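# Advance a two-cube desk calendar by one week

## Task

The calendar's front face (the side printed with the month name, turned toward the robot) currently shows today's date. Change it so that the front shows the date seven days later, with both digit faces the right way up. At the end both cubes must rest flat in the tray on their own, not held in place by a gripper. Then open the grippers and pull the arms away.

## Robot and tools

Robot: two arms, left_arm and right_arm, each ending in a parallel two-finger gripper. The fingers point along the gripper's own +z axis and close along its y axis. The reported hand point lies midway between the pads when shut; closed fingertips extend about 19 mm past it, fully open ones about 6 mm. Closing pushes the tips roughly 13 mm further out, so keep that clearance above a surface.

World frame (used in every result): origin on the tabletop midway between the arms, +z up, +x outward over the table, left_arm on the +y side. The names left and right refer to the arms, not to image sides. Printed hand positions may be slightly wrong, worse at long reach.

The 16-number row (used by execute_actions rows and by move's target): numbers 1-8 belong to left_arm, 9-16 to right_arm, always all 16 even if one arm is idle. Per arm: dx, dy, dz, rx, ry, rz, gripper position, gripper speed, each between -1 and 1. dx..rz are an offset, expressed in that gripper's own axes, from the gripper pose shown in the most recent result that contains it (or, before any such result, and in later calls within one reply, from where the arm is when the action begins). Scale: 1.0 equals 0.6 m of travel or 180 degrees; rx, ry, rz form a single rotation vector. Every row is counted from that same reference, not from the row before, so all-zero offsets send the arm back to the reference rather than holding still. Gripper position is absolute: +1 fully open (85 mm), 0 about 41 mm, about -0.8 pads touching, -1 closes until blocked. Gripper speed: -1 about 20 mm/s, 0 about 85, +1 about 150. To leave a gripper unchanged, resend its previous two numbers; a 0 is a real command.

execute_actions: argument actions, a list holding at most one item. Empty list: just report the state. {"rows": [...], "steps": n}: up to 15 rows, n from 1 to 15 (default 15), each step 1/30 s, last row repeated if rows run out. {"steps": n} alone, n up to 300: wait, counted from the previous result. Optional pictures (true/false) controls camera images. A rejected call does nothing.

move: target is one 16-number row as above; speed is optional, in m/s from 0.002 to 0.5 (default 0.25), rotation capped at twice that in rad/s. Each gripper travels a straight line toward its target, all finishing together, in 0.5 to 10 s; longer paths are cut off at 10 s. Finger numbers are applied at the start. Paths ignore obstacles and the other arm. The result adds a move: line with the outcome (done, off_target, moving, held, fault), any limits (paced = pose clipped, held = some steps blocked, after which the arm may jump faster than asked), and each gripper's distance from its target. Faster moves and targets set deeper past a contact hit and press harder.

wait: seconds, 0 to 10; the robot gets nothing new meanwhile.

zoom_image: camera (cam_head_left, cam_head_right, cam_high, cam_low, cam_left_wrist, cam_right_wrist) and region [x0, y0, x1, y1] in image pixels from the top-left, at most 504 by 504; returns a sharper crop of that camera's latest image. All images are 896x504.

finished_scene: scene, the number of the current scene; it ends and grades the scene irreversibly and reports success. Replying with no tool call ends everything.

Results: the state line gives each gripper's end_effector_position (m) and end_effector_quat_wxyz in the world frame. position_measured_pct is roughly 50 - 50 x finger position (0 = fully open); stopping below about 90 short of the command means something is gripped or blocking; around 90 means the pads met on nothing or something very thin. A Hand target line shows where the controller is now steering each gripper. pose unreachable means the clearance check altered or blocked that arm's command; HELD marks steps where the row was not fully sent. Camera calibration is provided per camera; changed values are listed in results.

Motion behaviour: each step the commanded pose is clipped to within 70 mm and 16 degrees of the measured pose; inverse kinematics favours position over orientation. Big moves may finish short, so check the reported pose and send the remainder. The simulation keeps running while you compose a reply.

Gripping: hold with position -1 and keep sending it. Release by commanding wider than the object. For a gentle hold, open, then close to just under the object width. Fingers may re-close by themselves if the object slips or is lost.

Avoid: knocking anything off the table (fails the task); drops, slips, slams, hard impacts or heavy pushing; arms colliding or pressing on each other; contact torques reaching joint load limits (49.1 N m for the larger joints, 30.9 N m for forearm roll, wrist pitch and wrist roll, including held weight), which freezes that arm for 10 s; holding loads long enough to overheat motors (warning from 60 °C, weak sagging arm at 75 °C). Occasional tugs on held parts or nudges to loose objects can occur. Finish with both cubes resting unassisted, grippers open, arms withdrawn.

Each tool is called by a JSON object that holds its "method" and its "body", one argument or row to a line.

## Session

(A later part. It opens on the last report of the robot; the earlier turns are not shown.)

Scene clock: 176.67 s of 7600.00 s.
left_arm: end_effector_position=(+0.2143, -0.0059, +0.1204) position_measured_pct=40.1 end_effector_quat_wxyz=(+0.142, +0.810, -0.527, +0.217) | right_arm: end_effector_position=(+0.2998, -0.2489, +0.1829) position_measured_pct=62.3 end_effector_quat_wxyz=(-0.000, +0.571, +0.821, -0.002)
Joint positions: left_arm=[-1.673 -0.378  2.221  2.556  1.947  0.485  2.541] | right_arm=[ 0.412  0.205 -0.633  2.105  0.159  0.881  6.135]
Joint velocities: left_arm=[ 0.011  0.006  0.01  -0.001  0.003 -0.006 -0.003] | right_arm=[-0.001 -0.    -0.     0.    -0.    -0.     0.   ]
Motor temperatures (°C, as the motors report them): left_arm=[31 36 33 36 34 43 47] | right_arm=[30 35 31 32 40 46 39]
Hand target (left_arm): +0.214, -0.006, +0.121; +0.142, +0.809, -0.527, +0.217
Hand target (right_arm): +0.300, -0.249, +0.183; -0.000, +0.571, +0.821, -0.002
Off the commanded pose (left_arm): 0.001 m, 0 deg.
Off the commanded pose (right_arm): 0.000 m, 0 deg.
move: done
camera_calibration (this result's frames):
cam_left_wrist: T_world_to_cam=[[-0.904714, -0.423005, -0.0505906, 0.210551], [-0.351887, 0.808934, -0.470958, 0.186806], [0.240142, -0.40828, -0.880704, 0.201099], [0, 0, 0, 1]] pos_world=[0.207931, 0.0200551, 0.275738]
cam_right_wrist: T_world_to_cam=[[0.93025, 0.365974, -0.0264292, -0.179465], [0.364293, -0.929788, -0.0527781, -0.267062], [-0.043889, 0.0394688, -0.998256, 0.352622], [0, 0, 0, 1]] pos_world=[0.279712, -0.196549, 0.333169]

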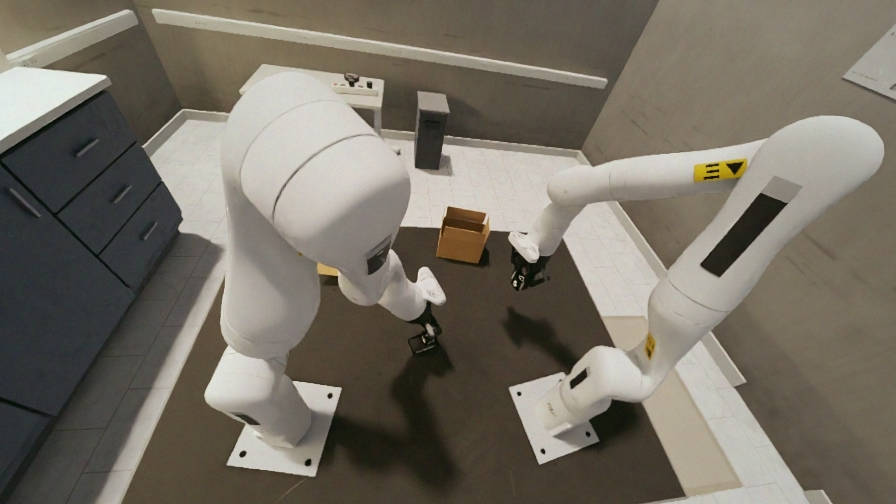

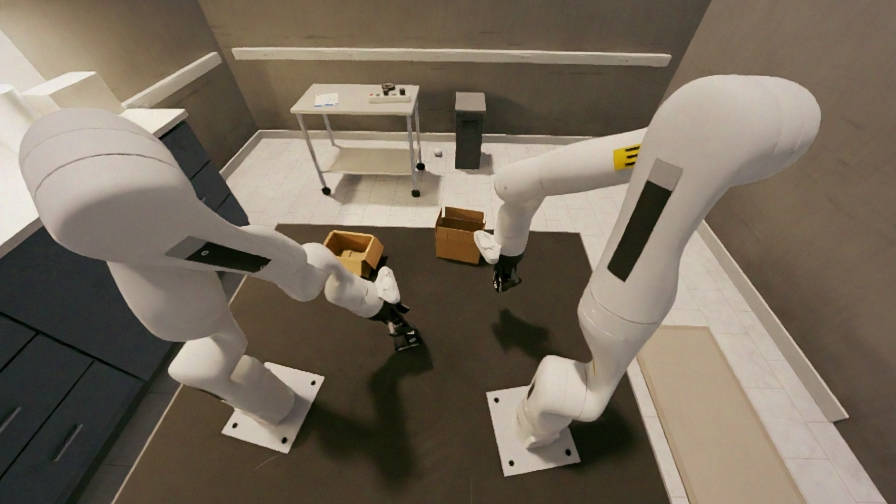

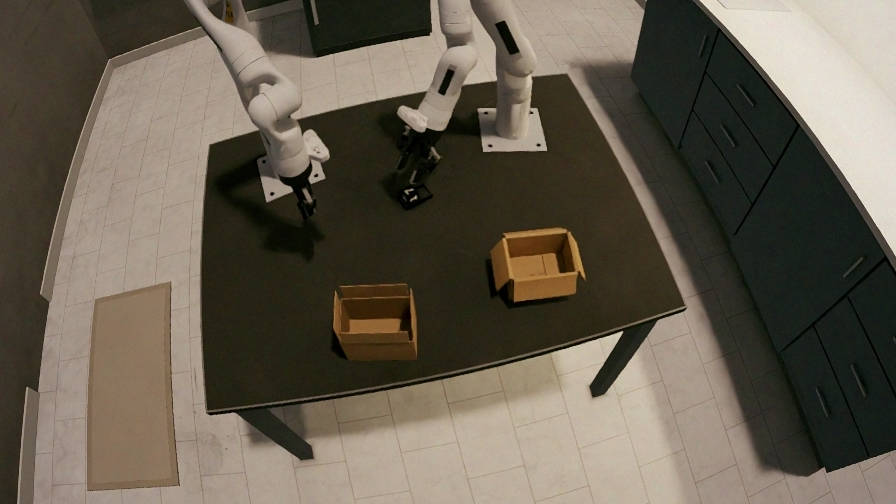

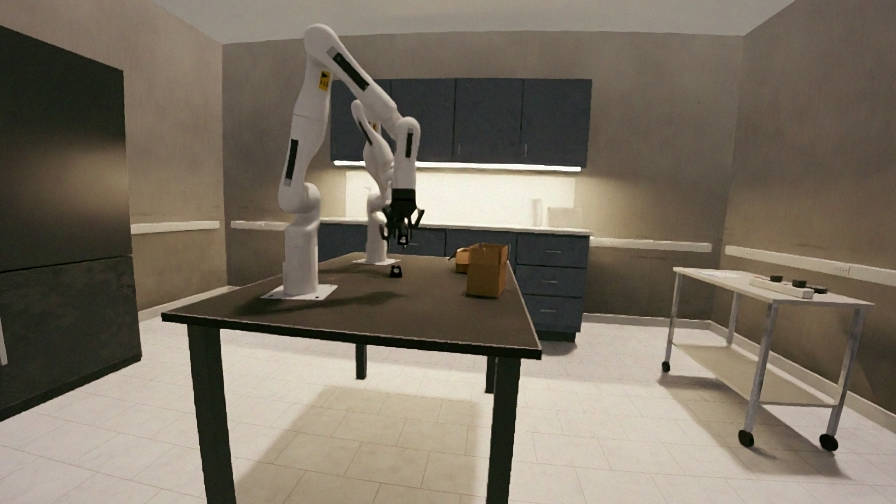

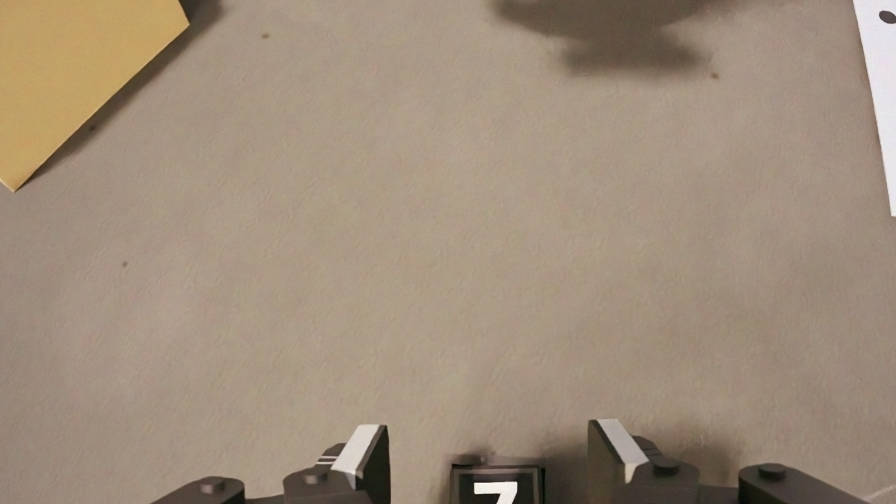

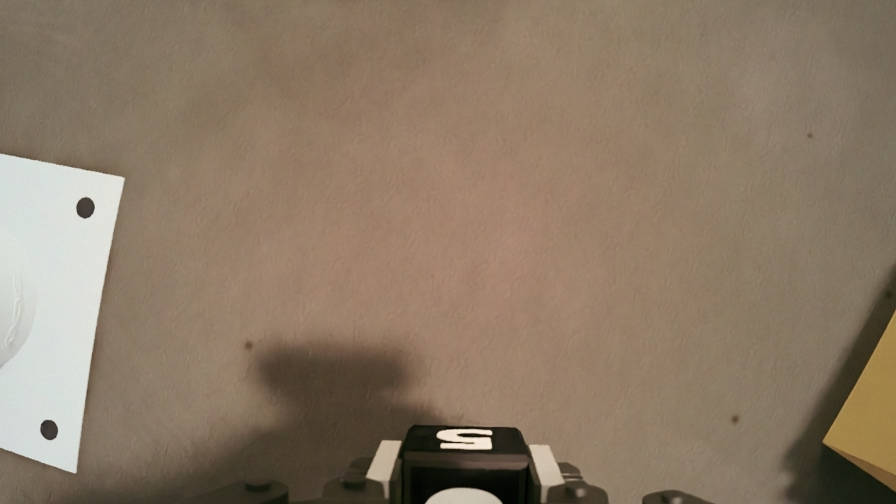

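{"method": "move", "body": {
  "target": [-0.0405,0.002,0.064,0,0,0,0.2,-0.5,0,0,0,0,0,0,-1,0],
  "speed": 0.08
}}

Scene clock: 179.13 s of 7600.00 s.
left_arm: end_effector_position=(+0.2131, -0.0057, +0.0758) position_measured_pct=40.1 end_effector_quat_wxyz=(+0.137, +0.812, -0.529, +0.204) | right_arm: end_effector_position=(+0.2998, -0.2489, +0.1829) position_measured_pct=62.3 end_effector_quat_wxyz=(-0.000, +0.571, +0.821, -0.002)
Joint positions: left_arm=[-1.778 -0.57   2.305  2.579  2.135  0.648  2.367] | right_arm=[ 0.412  0.205 -0.633  2.105  0.159  0.881  6.135]
Joint velocities: left_arm=[-0.122  0.048  0.187 -0.     0.127 -0.094 -0.123] | right_arm=[ 0.     0.     0.     0.    -0.     0.001 -0.   ]
Motor temperatures (°C, as the motors report them): left_arm=[31 36 33 36 34 43 47] | right_arm=[30 35 31 32 40 46 39]
Hand target (left_arm): +0.213, -0.005, +0.075; +0.136, +0.812, -0.529, +0.203
Hand target (right_arm): +0.300, -0.249, +0.183; -0.000, +0.571, +0.821, -0.002
Off the commanded pose (left_arm): 0.001 m, 2 deg.
Off the commanded pose (right_arm): 0.000 m, 0 deg.
joint sent to its limit (left arm) — the command would take joint 4 (elbow) past its upper limit, so that joint was sent only as far as its limit.
move: done
camera_calibration (this result's frames):
cam_left_wrist: T_world_to_cam=[[-0.906957, -0.418749, -0.0455869, 0.207418], [-0.356696, 0.821075, -0.445651, 0.164373], [0.224046, -0.387925, -0.894045, 0.166675], [0, 0, 0, 1]] pos_world=[0.209408, 0.0165516, 0.231724]
cam_right_wrist: T_world_to_cam=[[0.93025, 0.365975, -0.026427, -0.179466], [0.364293, -0.929787, -0.0527786, -0.267061], [-0.0438872, 0.0394701, -0.998256, 0.352622], [0, 0, 0, 1]] pos_world=[0.279713, -0.196548, 0.333169]

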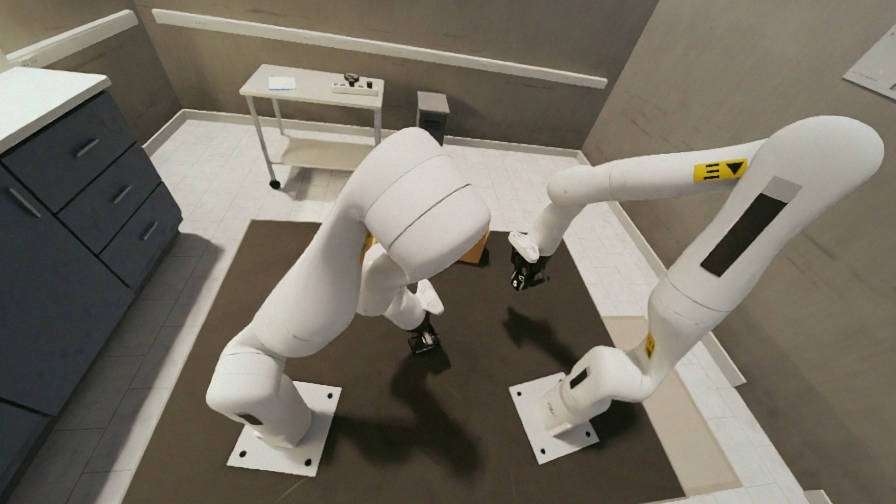

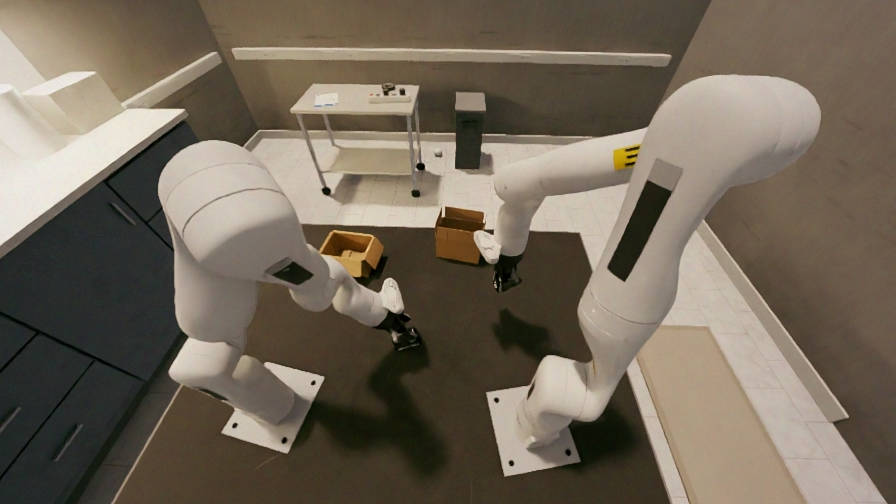

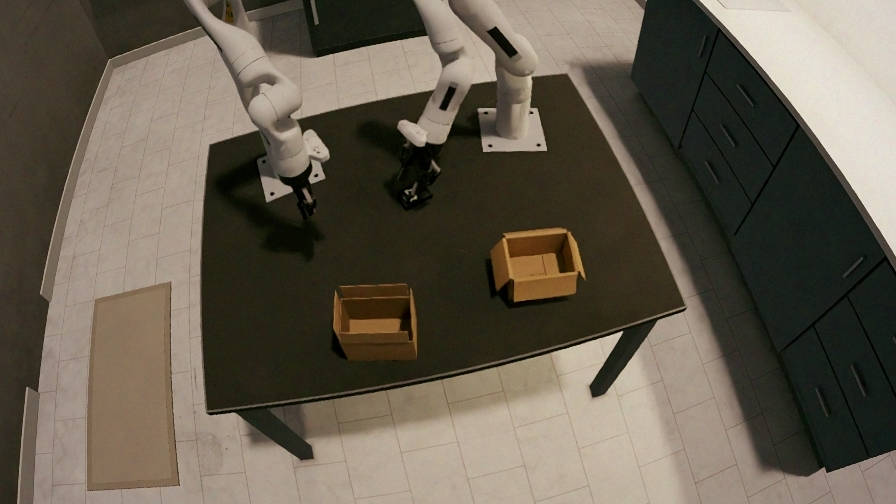

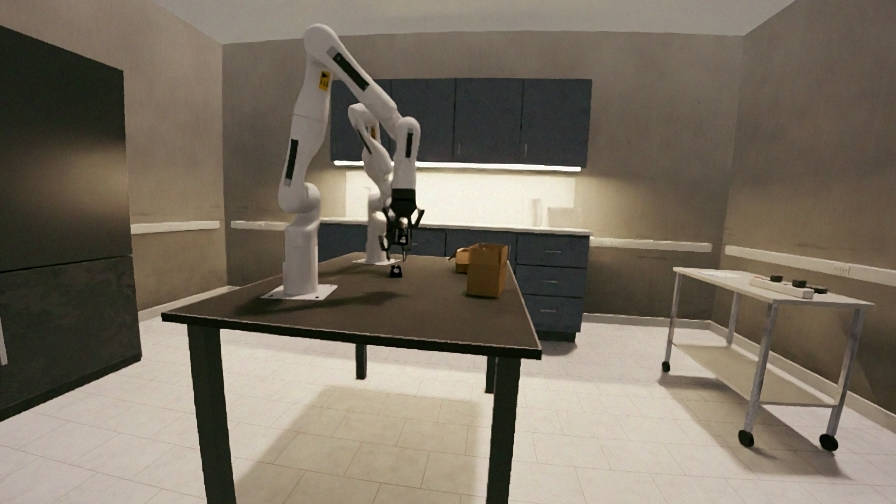

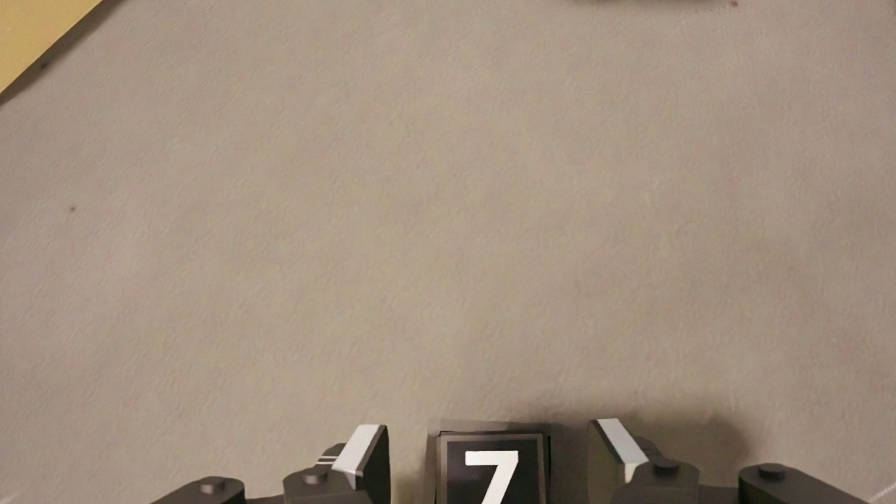

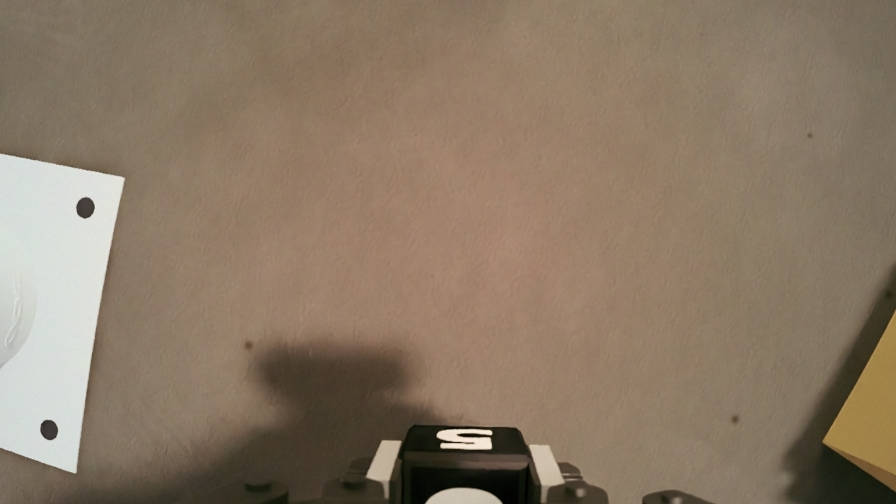

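{"method": "move", "body": {
  "target": [0,0,0,0.002,-0.158,0,0.2,-0.5,0,0,0,0,0,0,-1,0],
  "speed": 0.2
}}

Scene clock: 184.23 s of 7600.00 s.
left_arm: end_effector_position=(+0.2126, -0.0051, +0.0757) position_measured_pct=40.1 end_effector_quat_wxyz=(-0.001, +0.838, -0.545, -0.001) | right_arm: end_effector_position=(+0.2998, -0.2489, +0.1829) position_measured_pct=62.3 end_effector_quat_wxyz=(-0.000, +0.571, +0.821, -0.002)
Joint positions: left_arm=[-1.677 -0.643  2.252  2.094  0.742  0.759  3.843] | right_arm=[ 0.412  0.205 -0.633  2.105  0.159  0.881  6.135]
Joint velocities: left_arm=[ 0.002 -0.005  0.004 -0.002 -0.004 -0.002  0.003] | right_arm=[-0.    -0.     0.     0.    -0.    -0.001  0.   ]
Motor temperatures (°C, as the motors report them): left_arm=[31 36 33 36 34 43 47] | right_arm=[30 35 31 32 40 46 39]
Hand target (left_arm): +0.213, -0.005, +0.075; -0.001, +0.838, -0.546, -0.001
Hand target (right_arm): +0.300, -0.249, +0.183; -0.000, +0.571, +0.821, -0.002
Off the commanded pose (left_arm): 0.001 m, 0 deg.
Off the commanded pose (right_arm): 0.000 m, 0 deg.
After step 90, 0.30 s passed at rest.
move: done
camera_calibration (this result's frames):
cam_left_wrist: T_world_to_cam=[[-0.916419, -0.396501, -0.0544366, 0.210034], [-0.398672, 0.916343, 0.0370956, 0.13645], [0.0351741, 0.0556974, -0.997828, 0.217275], [0, 0, 0, 1]] pos_world=[0.239235, -0.0538581, 0.223175]
cam_right_wrist: T_world_to_cam=[[0.93025, 0.365974, -0.0264248, -0.179468], [0.364293, -0.929787, -0.0527793, -0.267061], [-0.0438853, 0.0394715, -0.998257, 0.352622], [0, 0, 0, 1]] pos_world=[0.279713, -0.196548, 0.333169]

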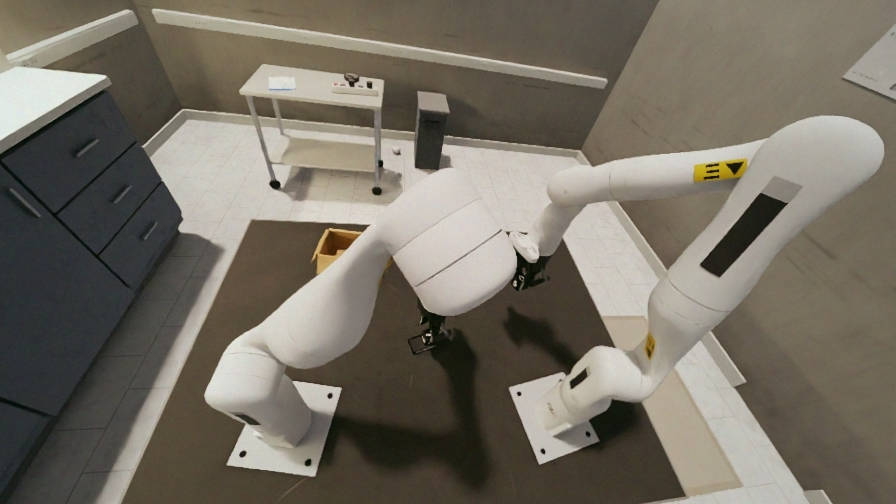

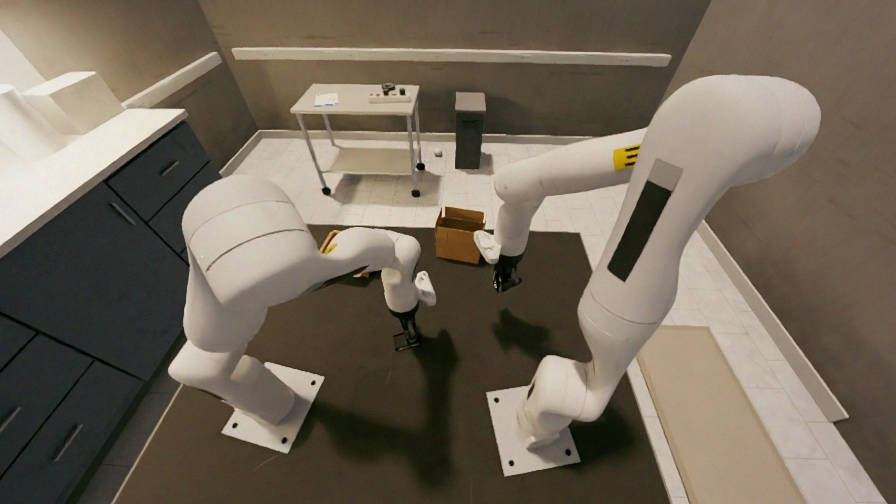

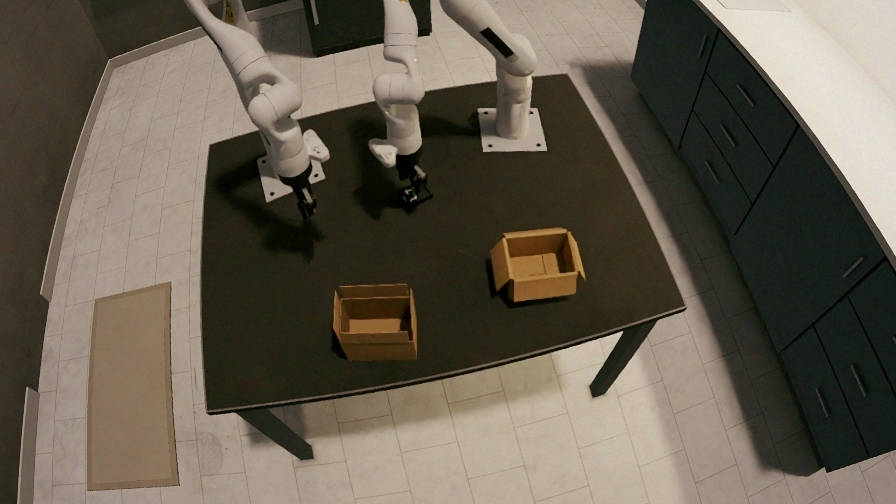

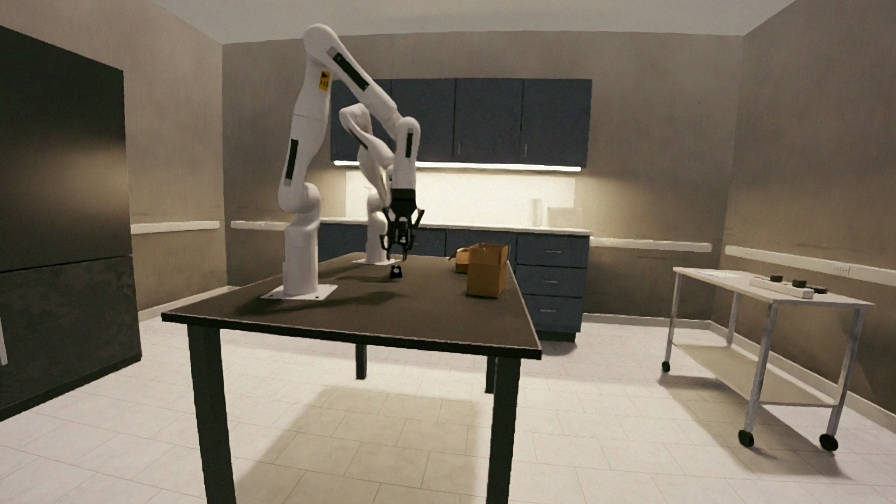

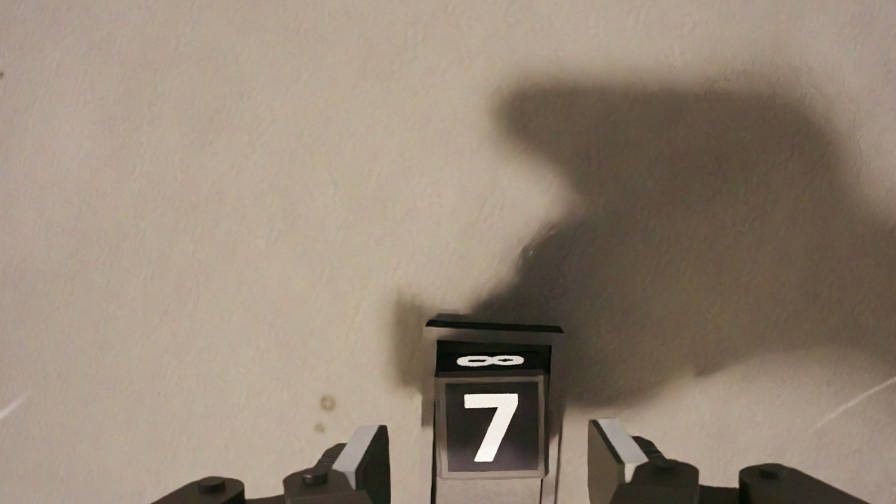

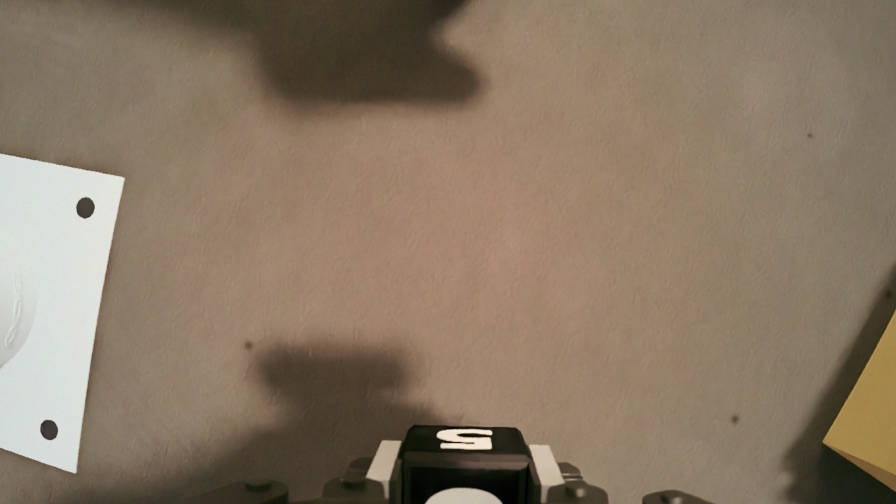

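{"method": "move", "body": {
  "target": [0.003,0,0.0595,0,0,0,0.2,-0.5,0,0,0,0,0,0,-1,0],
  "speed": 0.05
}}

Scene clock: 187.97 s of 7600.00 s.
left_arm: end_effector_position=(+0.2132, -0.0068, +0.0401) position_measured_pct=40.1 end_effector_quat_wxyz=(-0.001, +0.838, -0.546, -0.001) | right_arm: end_effector_position=(+0.2998, -0.2489, +0.1829) position_measured_pct=62.3 end_effector_quat_wxyz=(-0.000, +0.571, +0.821, -0.002)
Joint positions: left_arm=[-1.74  -0.714  2.34   2.113  0.848  0.677  3.759] | right_arm=[ 0.412  0.205 -0.633  2.105  0.159  0.881  6.135]
Joint velocities: left_arm=[-0.004 -0.004 -0.001 -0.002  0.002  0.001 -0.001] | right_arm=[ 0.     0.    -0.001 -0.     0.     0.002 -0.   ]
Motor temperatures (°C, as the motors report them): left_arm=[31 36 33 36 34 43 47] | right_arm=[30 35 31 32 40 46 39]
Hand target (left_arm): +0.213, -0.007, +0.040; -0.001, +0.838, -0.545, -0.001
Hand target (right_arm): +0.300, -0.249, +0.183; -0.000, +0.571, +0.821, -0.002
Off the commanded pose (left_arm): 0.000 m, 0 deg.
Off the commanded pose (right_arm): 0.000 m, 0 deg.
move: done
camera_calibration (this result's frames):
cam_left_wrist: T_world_to_cam=[[-0.91662, -0.396055, -0.0542952, 0.20798], [-0.3982, 0.916568, 0.0366093, 0.13957], [0.035266, 0.0551772, -0.997854, 0.181809], [0, 0, 0, 1]] pos_world=[0.239804, -0.0555859, 0.187602]
cam_right_wrist: T_world_to_cam=[[0.93025, 0.365974, -0.0264226, -0.179469], [0.364293, -0.929787, -0.0527798, -0.267061], [-0.0438835, 0.0394728, -0.998257, 0.352622], [0, 0, 0, 1]] pos_world=[0.279714, -0.196548, 0.333169]

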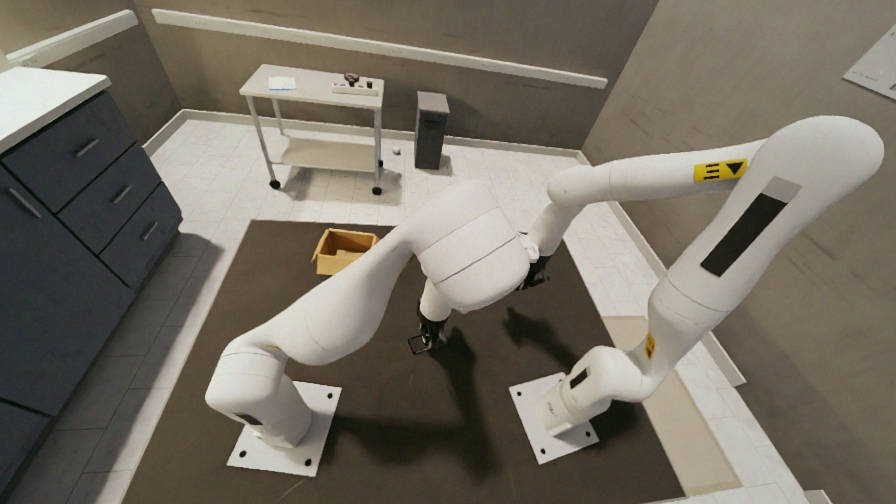

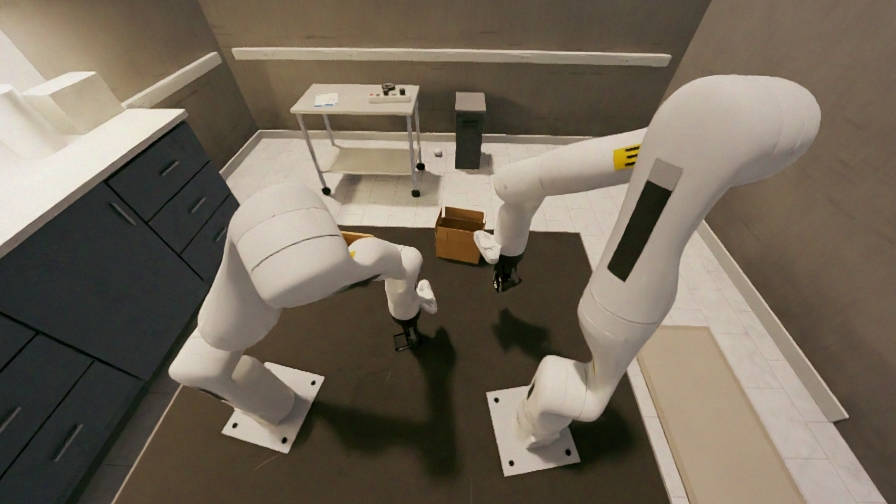

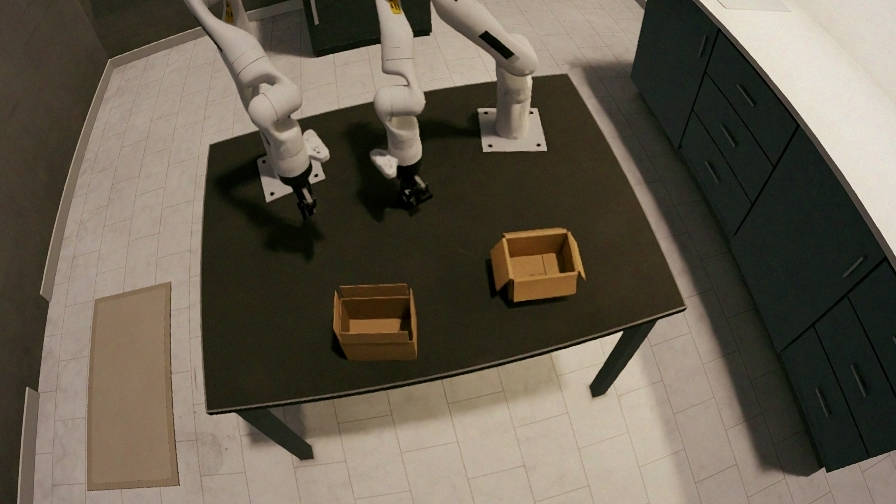

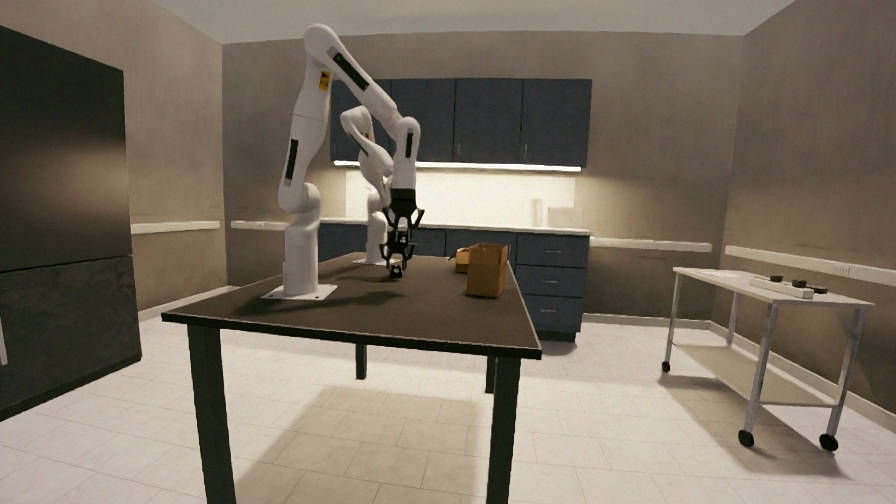

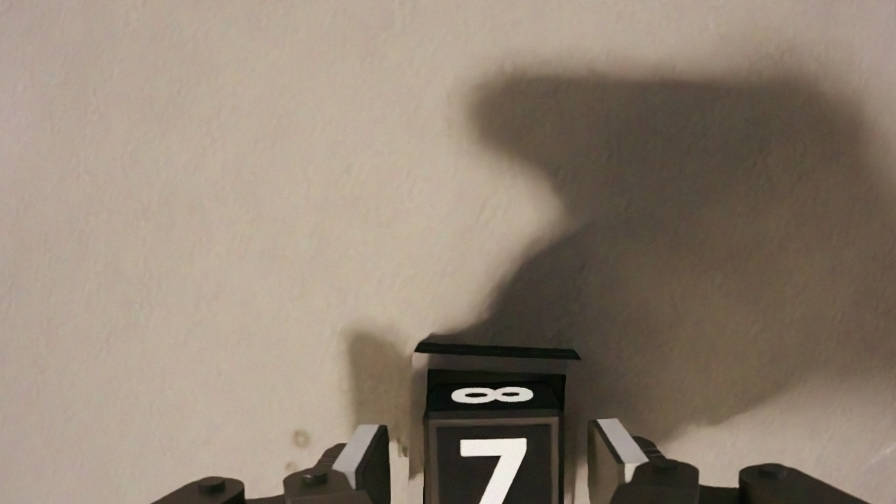

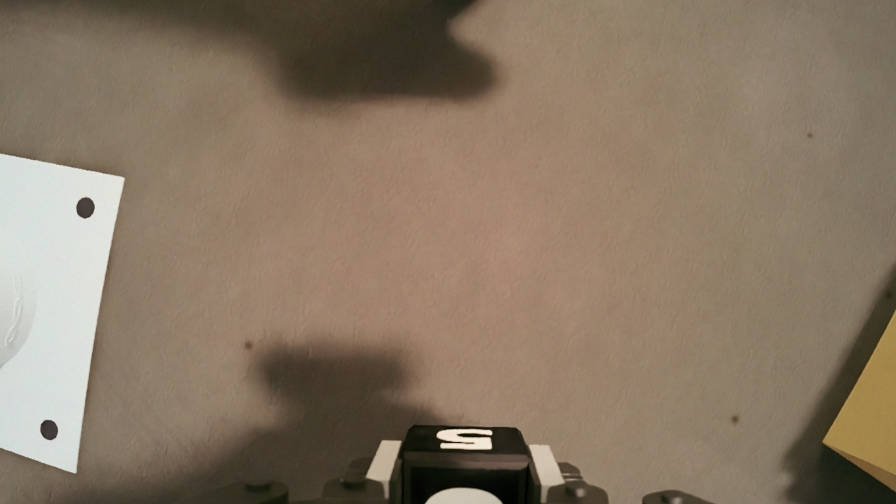

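{"method": "execute_actions", "body": {
  "actions": [
    {"rows":[[0,0,0,0,0,0,-1,0,0,0,0,0,0,0,-1,0]],"steps":15}
  ],
  "pictures": false
}}

{"method": "move", "body": {
  "target": [0,0,-0.12,0,0,0,-1,0,0,0,0,0,0,0,-1,0],
  "speed": 0.1
}}

Scene clock: 190.63 s of 7600.00 s.
left_arm: end_effector_position=(+0.2132, -0.0069, +0.0406) position_measured_pct=62.3 end_effector_quat_wxyz=(-0.000, +0.838, -0.546, -0.001) | right_arm: end_effector_position=(+0.2998, -0.2489, +0.1829) position_measured_pct=62.3 end_effector_quat_wxyz=(-0.000, +0.571, +0.821, -0.002)
Joint positions: left_arm=[-1.74  -0.713  2.34   2.114  0.848  0.678  3.759] | right_arm=[ 0.412  0.205 -0.633  2.105  0.159  0.881  6.135]
Joint velocities: left_arm=[ 0.     0.    -0.     0.001 -0.001 -0.    -0.001] | right_arm=[-0.  0.  0. -0. -0.  0. -0.]
Motor temperatures (°C, as the motors report them): left_arm=[31 36 33 36 34 43 47] | right_arm=[30 35 31 33 40 46 39]
Hand target (left_arm): +0.213, -0.007, +0.040; -0.001, +0.838, -0.546, -0.001
Hand target (right_arm): +0.300, -0.249, +0.183; -0.000, +0.571, +0.821, -0.002
Off the commanded pose (left_arm): 0.001 m, 0 deg.
Off the commanded pose (right_arm): 0.000 m, 0 deg.
Steps of this call (steps 1 to 65: nothing new was sent; steps 66 to 80: all 15 steps of this action). Readings (end_effector_position | what the end effector reports):
66: left_arm (+0.2133, -0.0067, +0.0401) | right_arm (+0.2998, -0.2489, +0.1829) | left_arm position_measured_pct=40.1 | right_arm position_measured_pct=62.3
67: left_arm (+0.2132, -0.0068, +0.0401) | right_arm (+0.2998, -0.2489, +0.1829) | left_arm position_measured_pct=40.5 | right_arm position_measured_pct=62.3
69: left_arm (+0.2132, -0.0068, +0.0401) | right_arm (+0.2998, -0.2489, +0.1829) | left_arm position_measured_pct=44.8 | right_arm position_measured_pct=62.3
73: left_arm (+0.2132, -0.0068, +0.0401) | right_arm (+0.2998, -0.2489, +0.1829) | left_arm position_measured_pct=56.3 | right_arm position_measured_pct=62.3
80: the state above

Scene clock: 191.90 s of 7600.00 s.
left_arm: end_effector_position=(+0.2134, -0.0067, +0.1125) position_measured_pct=62.3 end_effector_quat_wxyz=(-0.001, +0.838, -0.545, -0.001) | right_arm: end_effector_position=(+0.2998, -0.2489, +0.1829) position_measured_pct=62.3 end_effector_quat_wxyz=(-0.000, +0.571, +0.821, -0.002)
Joint positions: left_arm=[-1.618 -0.575  2.175  2.053  0.639  0.849  3.93 ] | right_arm=[ 0.412  0.205 -0.633  2.105  0.159  0.881  6.135]
Joint velocities: left_arm=[ 0.005  0.005  0.002 -0.002  0.    -0.001  0.001] | right_arm=[-0.002 -0.    -0.    -0.    -0.    -0.001 -0.   ]
Motor temperatures (°C, as the motors report them): left_arm=[31 36 33 36 34 43 47] | right_arm=[30 35 31 33 40 46 39]
Hand target (left_arm): +0.213, -0.007, +0.113; -0.000, +0.838, -0.546, -0.001
Hand target (right_arm): +0.300, -0.249, +0.183; -0.000, +0.571, +0.821, -0.002
Off the commanded pose (left_arm): 0.000 m, 0 deg.
Off the commanded pose (right_arm): 0.000 m, 0 deg.
move: done
camera_calibration (this result's frames):
cam_left_wrist: T_world_to_cam=[[-0.916273, -0.396905, -0.0539463, 0.212024], [-0.399028, 0.916211, 0.0365119, 0.13706], [0.0349345, 0.0549809, -0.997876, 0.254089], [0, 0, 0, 1]] pos_world=[0.240086, -0.0553925, 0.259983]
cam_right_wrist: T_world_to_cam=[[0.93025, 0.365974, -0.0264184, -0.179473], [0.364293, -0.929787, -0.0527812, -0.267061], [-0.0438801, 0.0394757, -0.998257, 0.352622], [0, 0, 0, 1]] pos_world=[0.279716, -0.196547, 0.33317]

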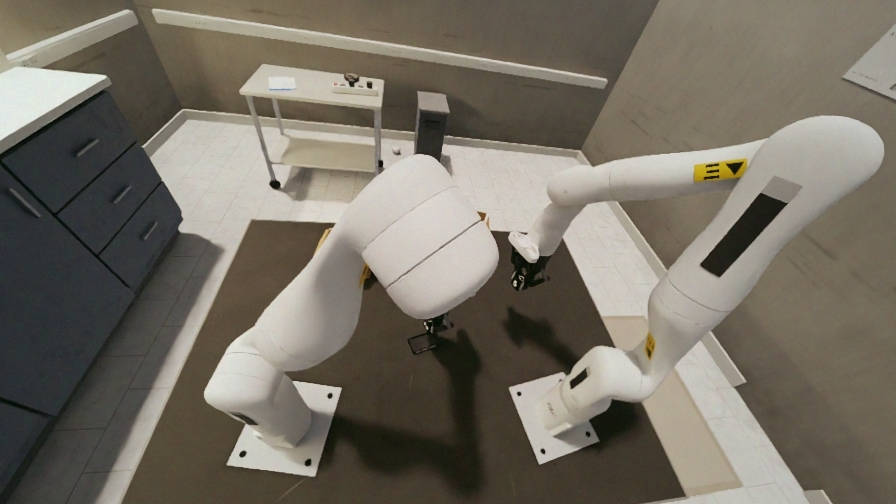

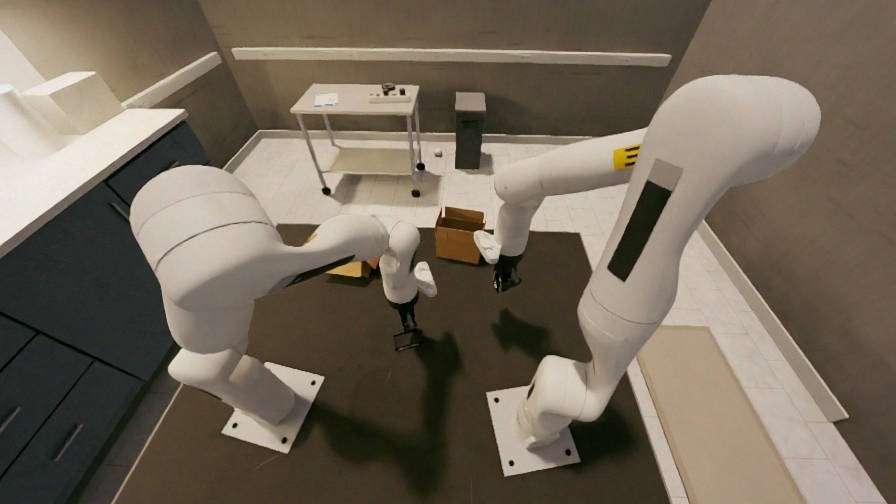

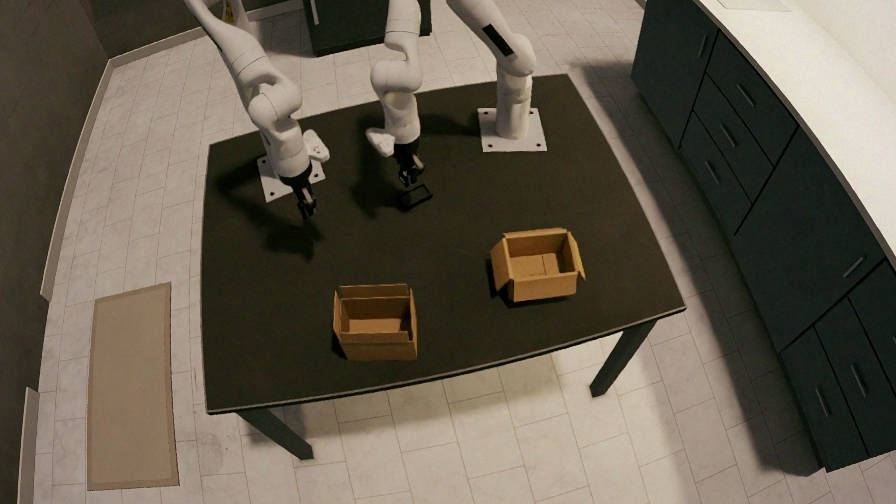

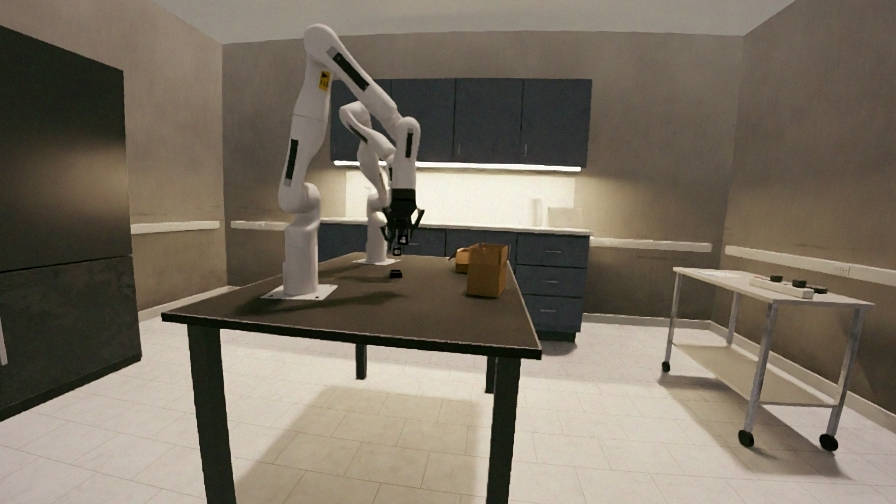

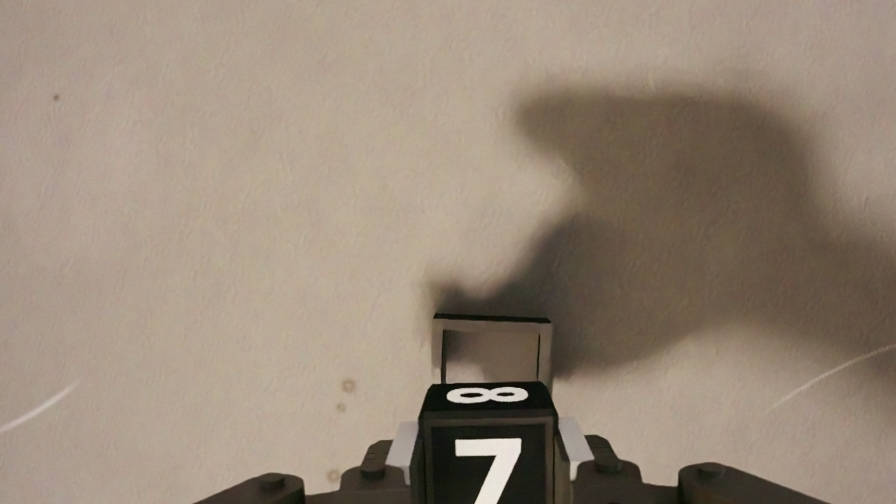

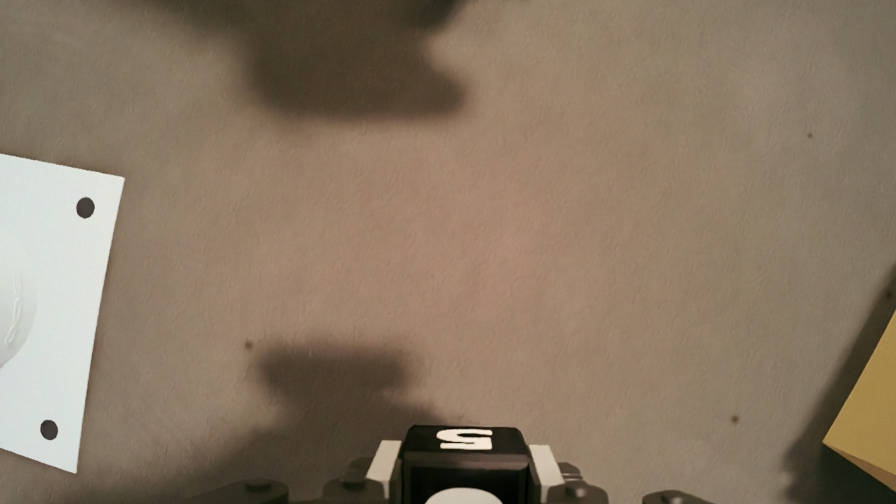

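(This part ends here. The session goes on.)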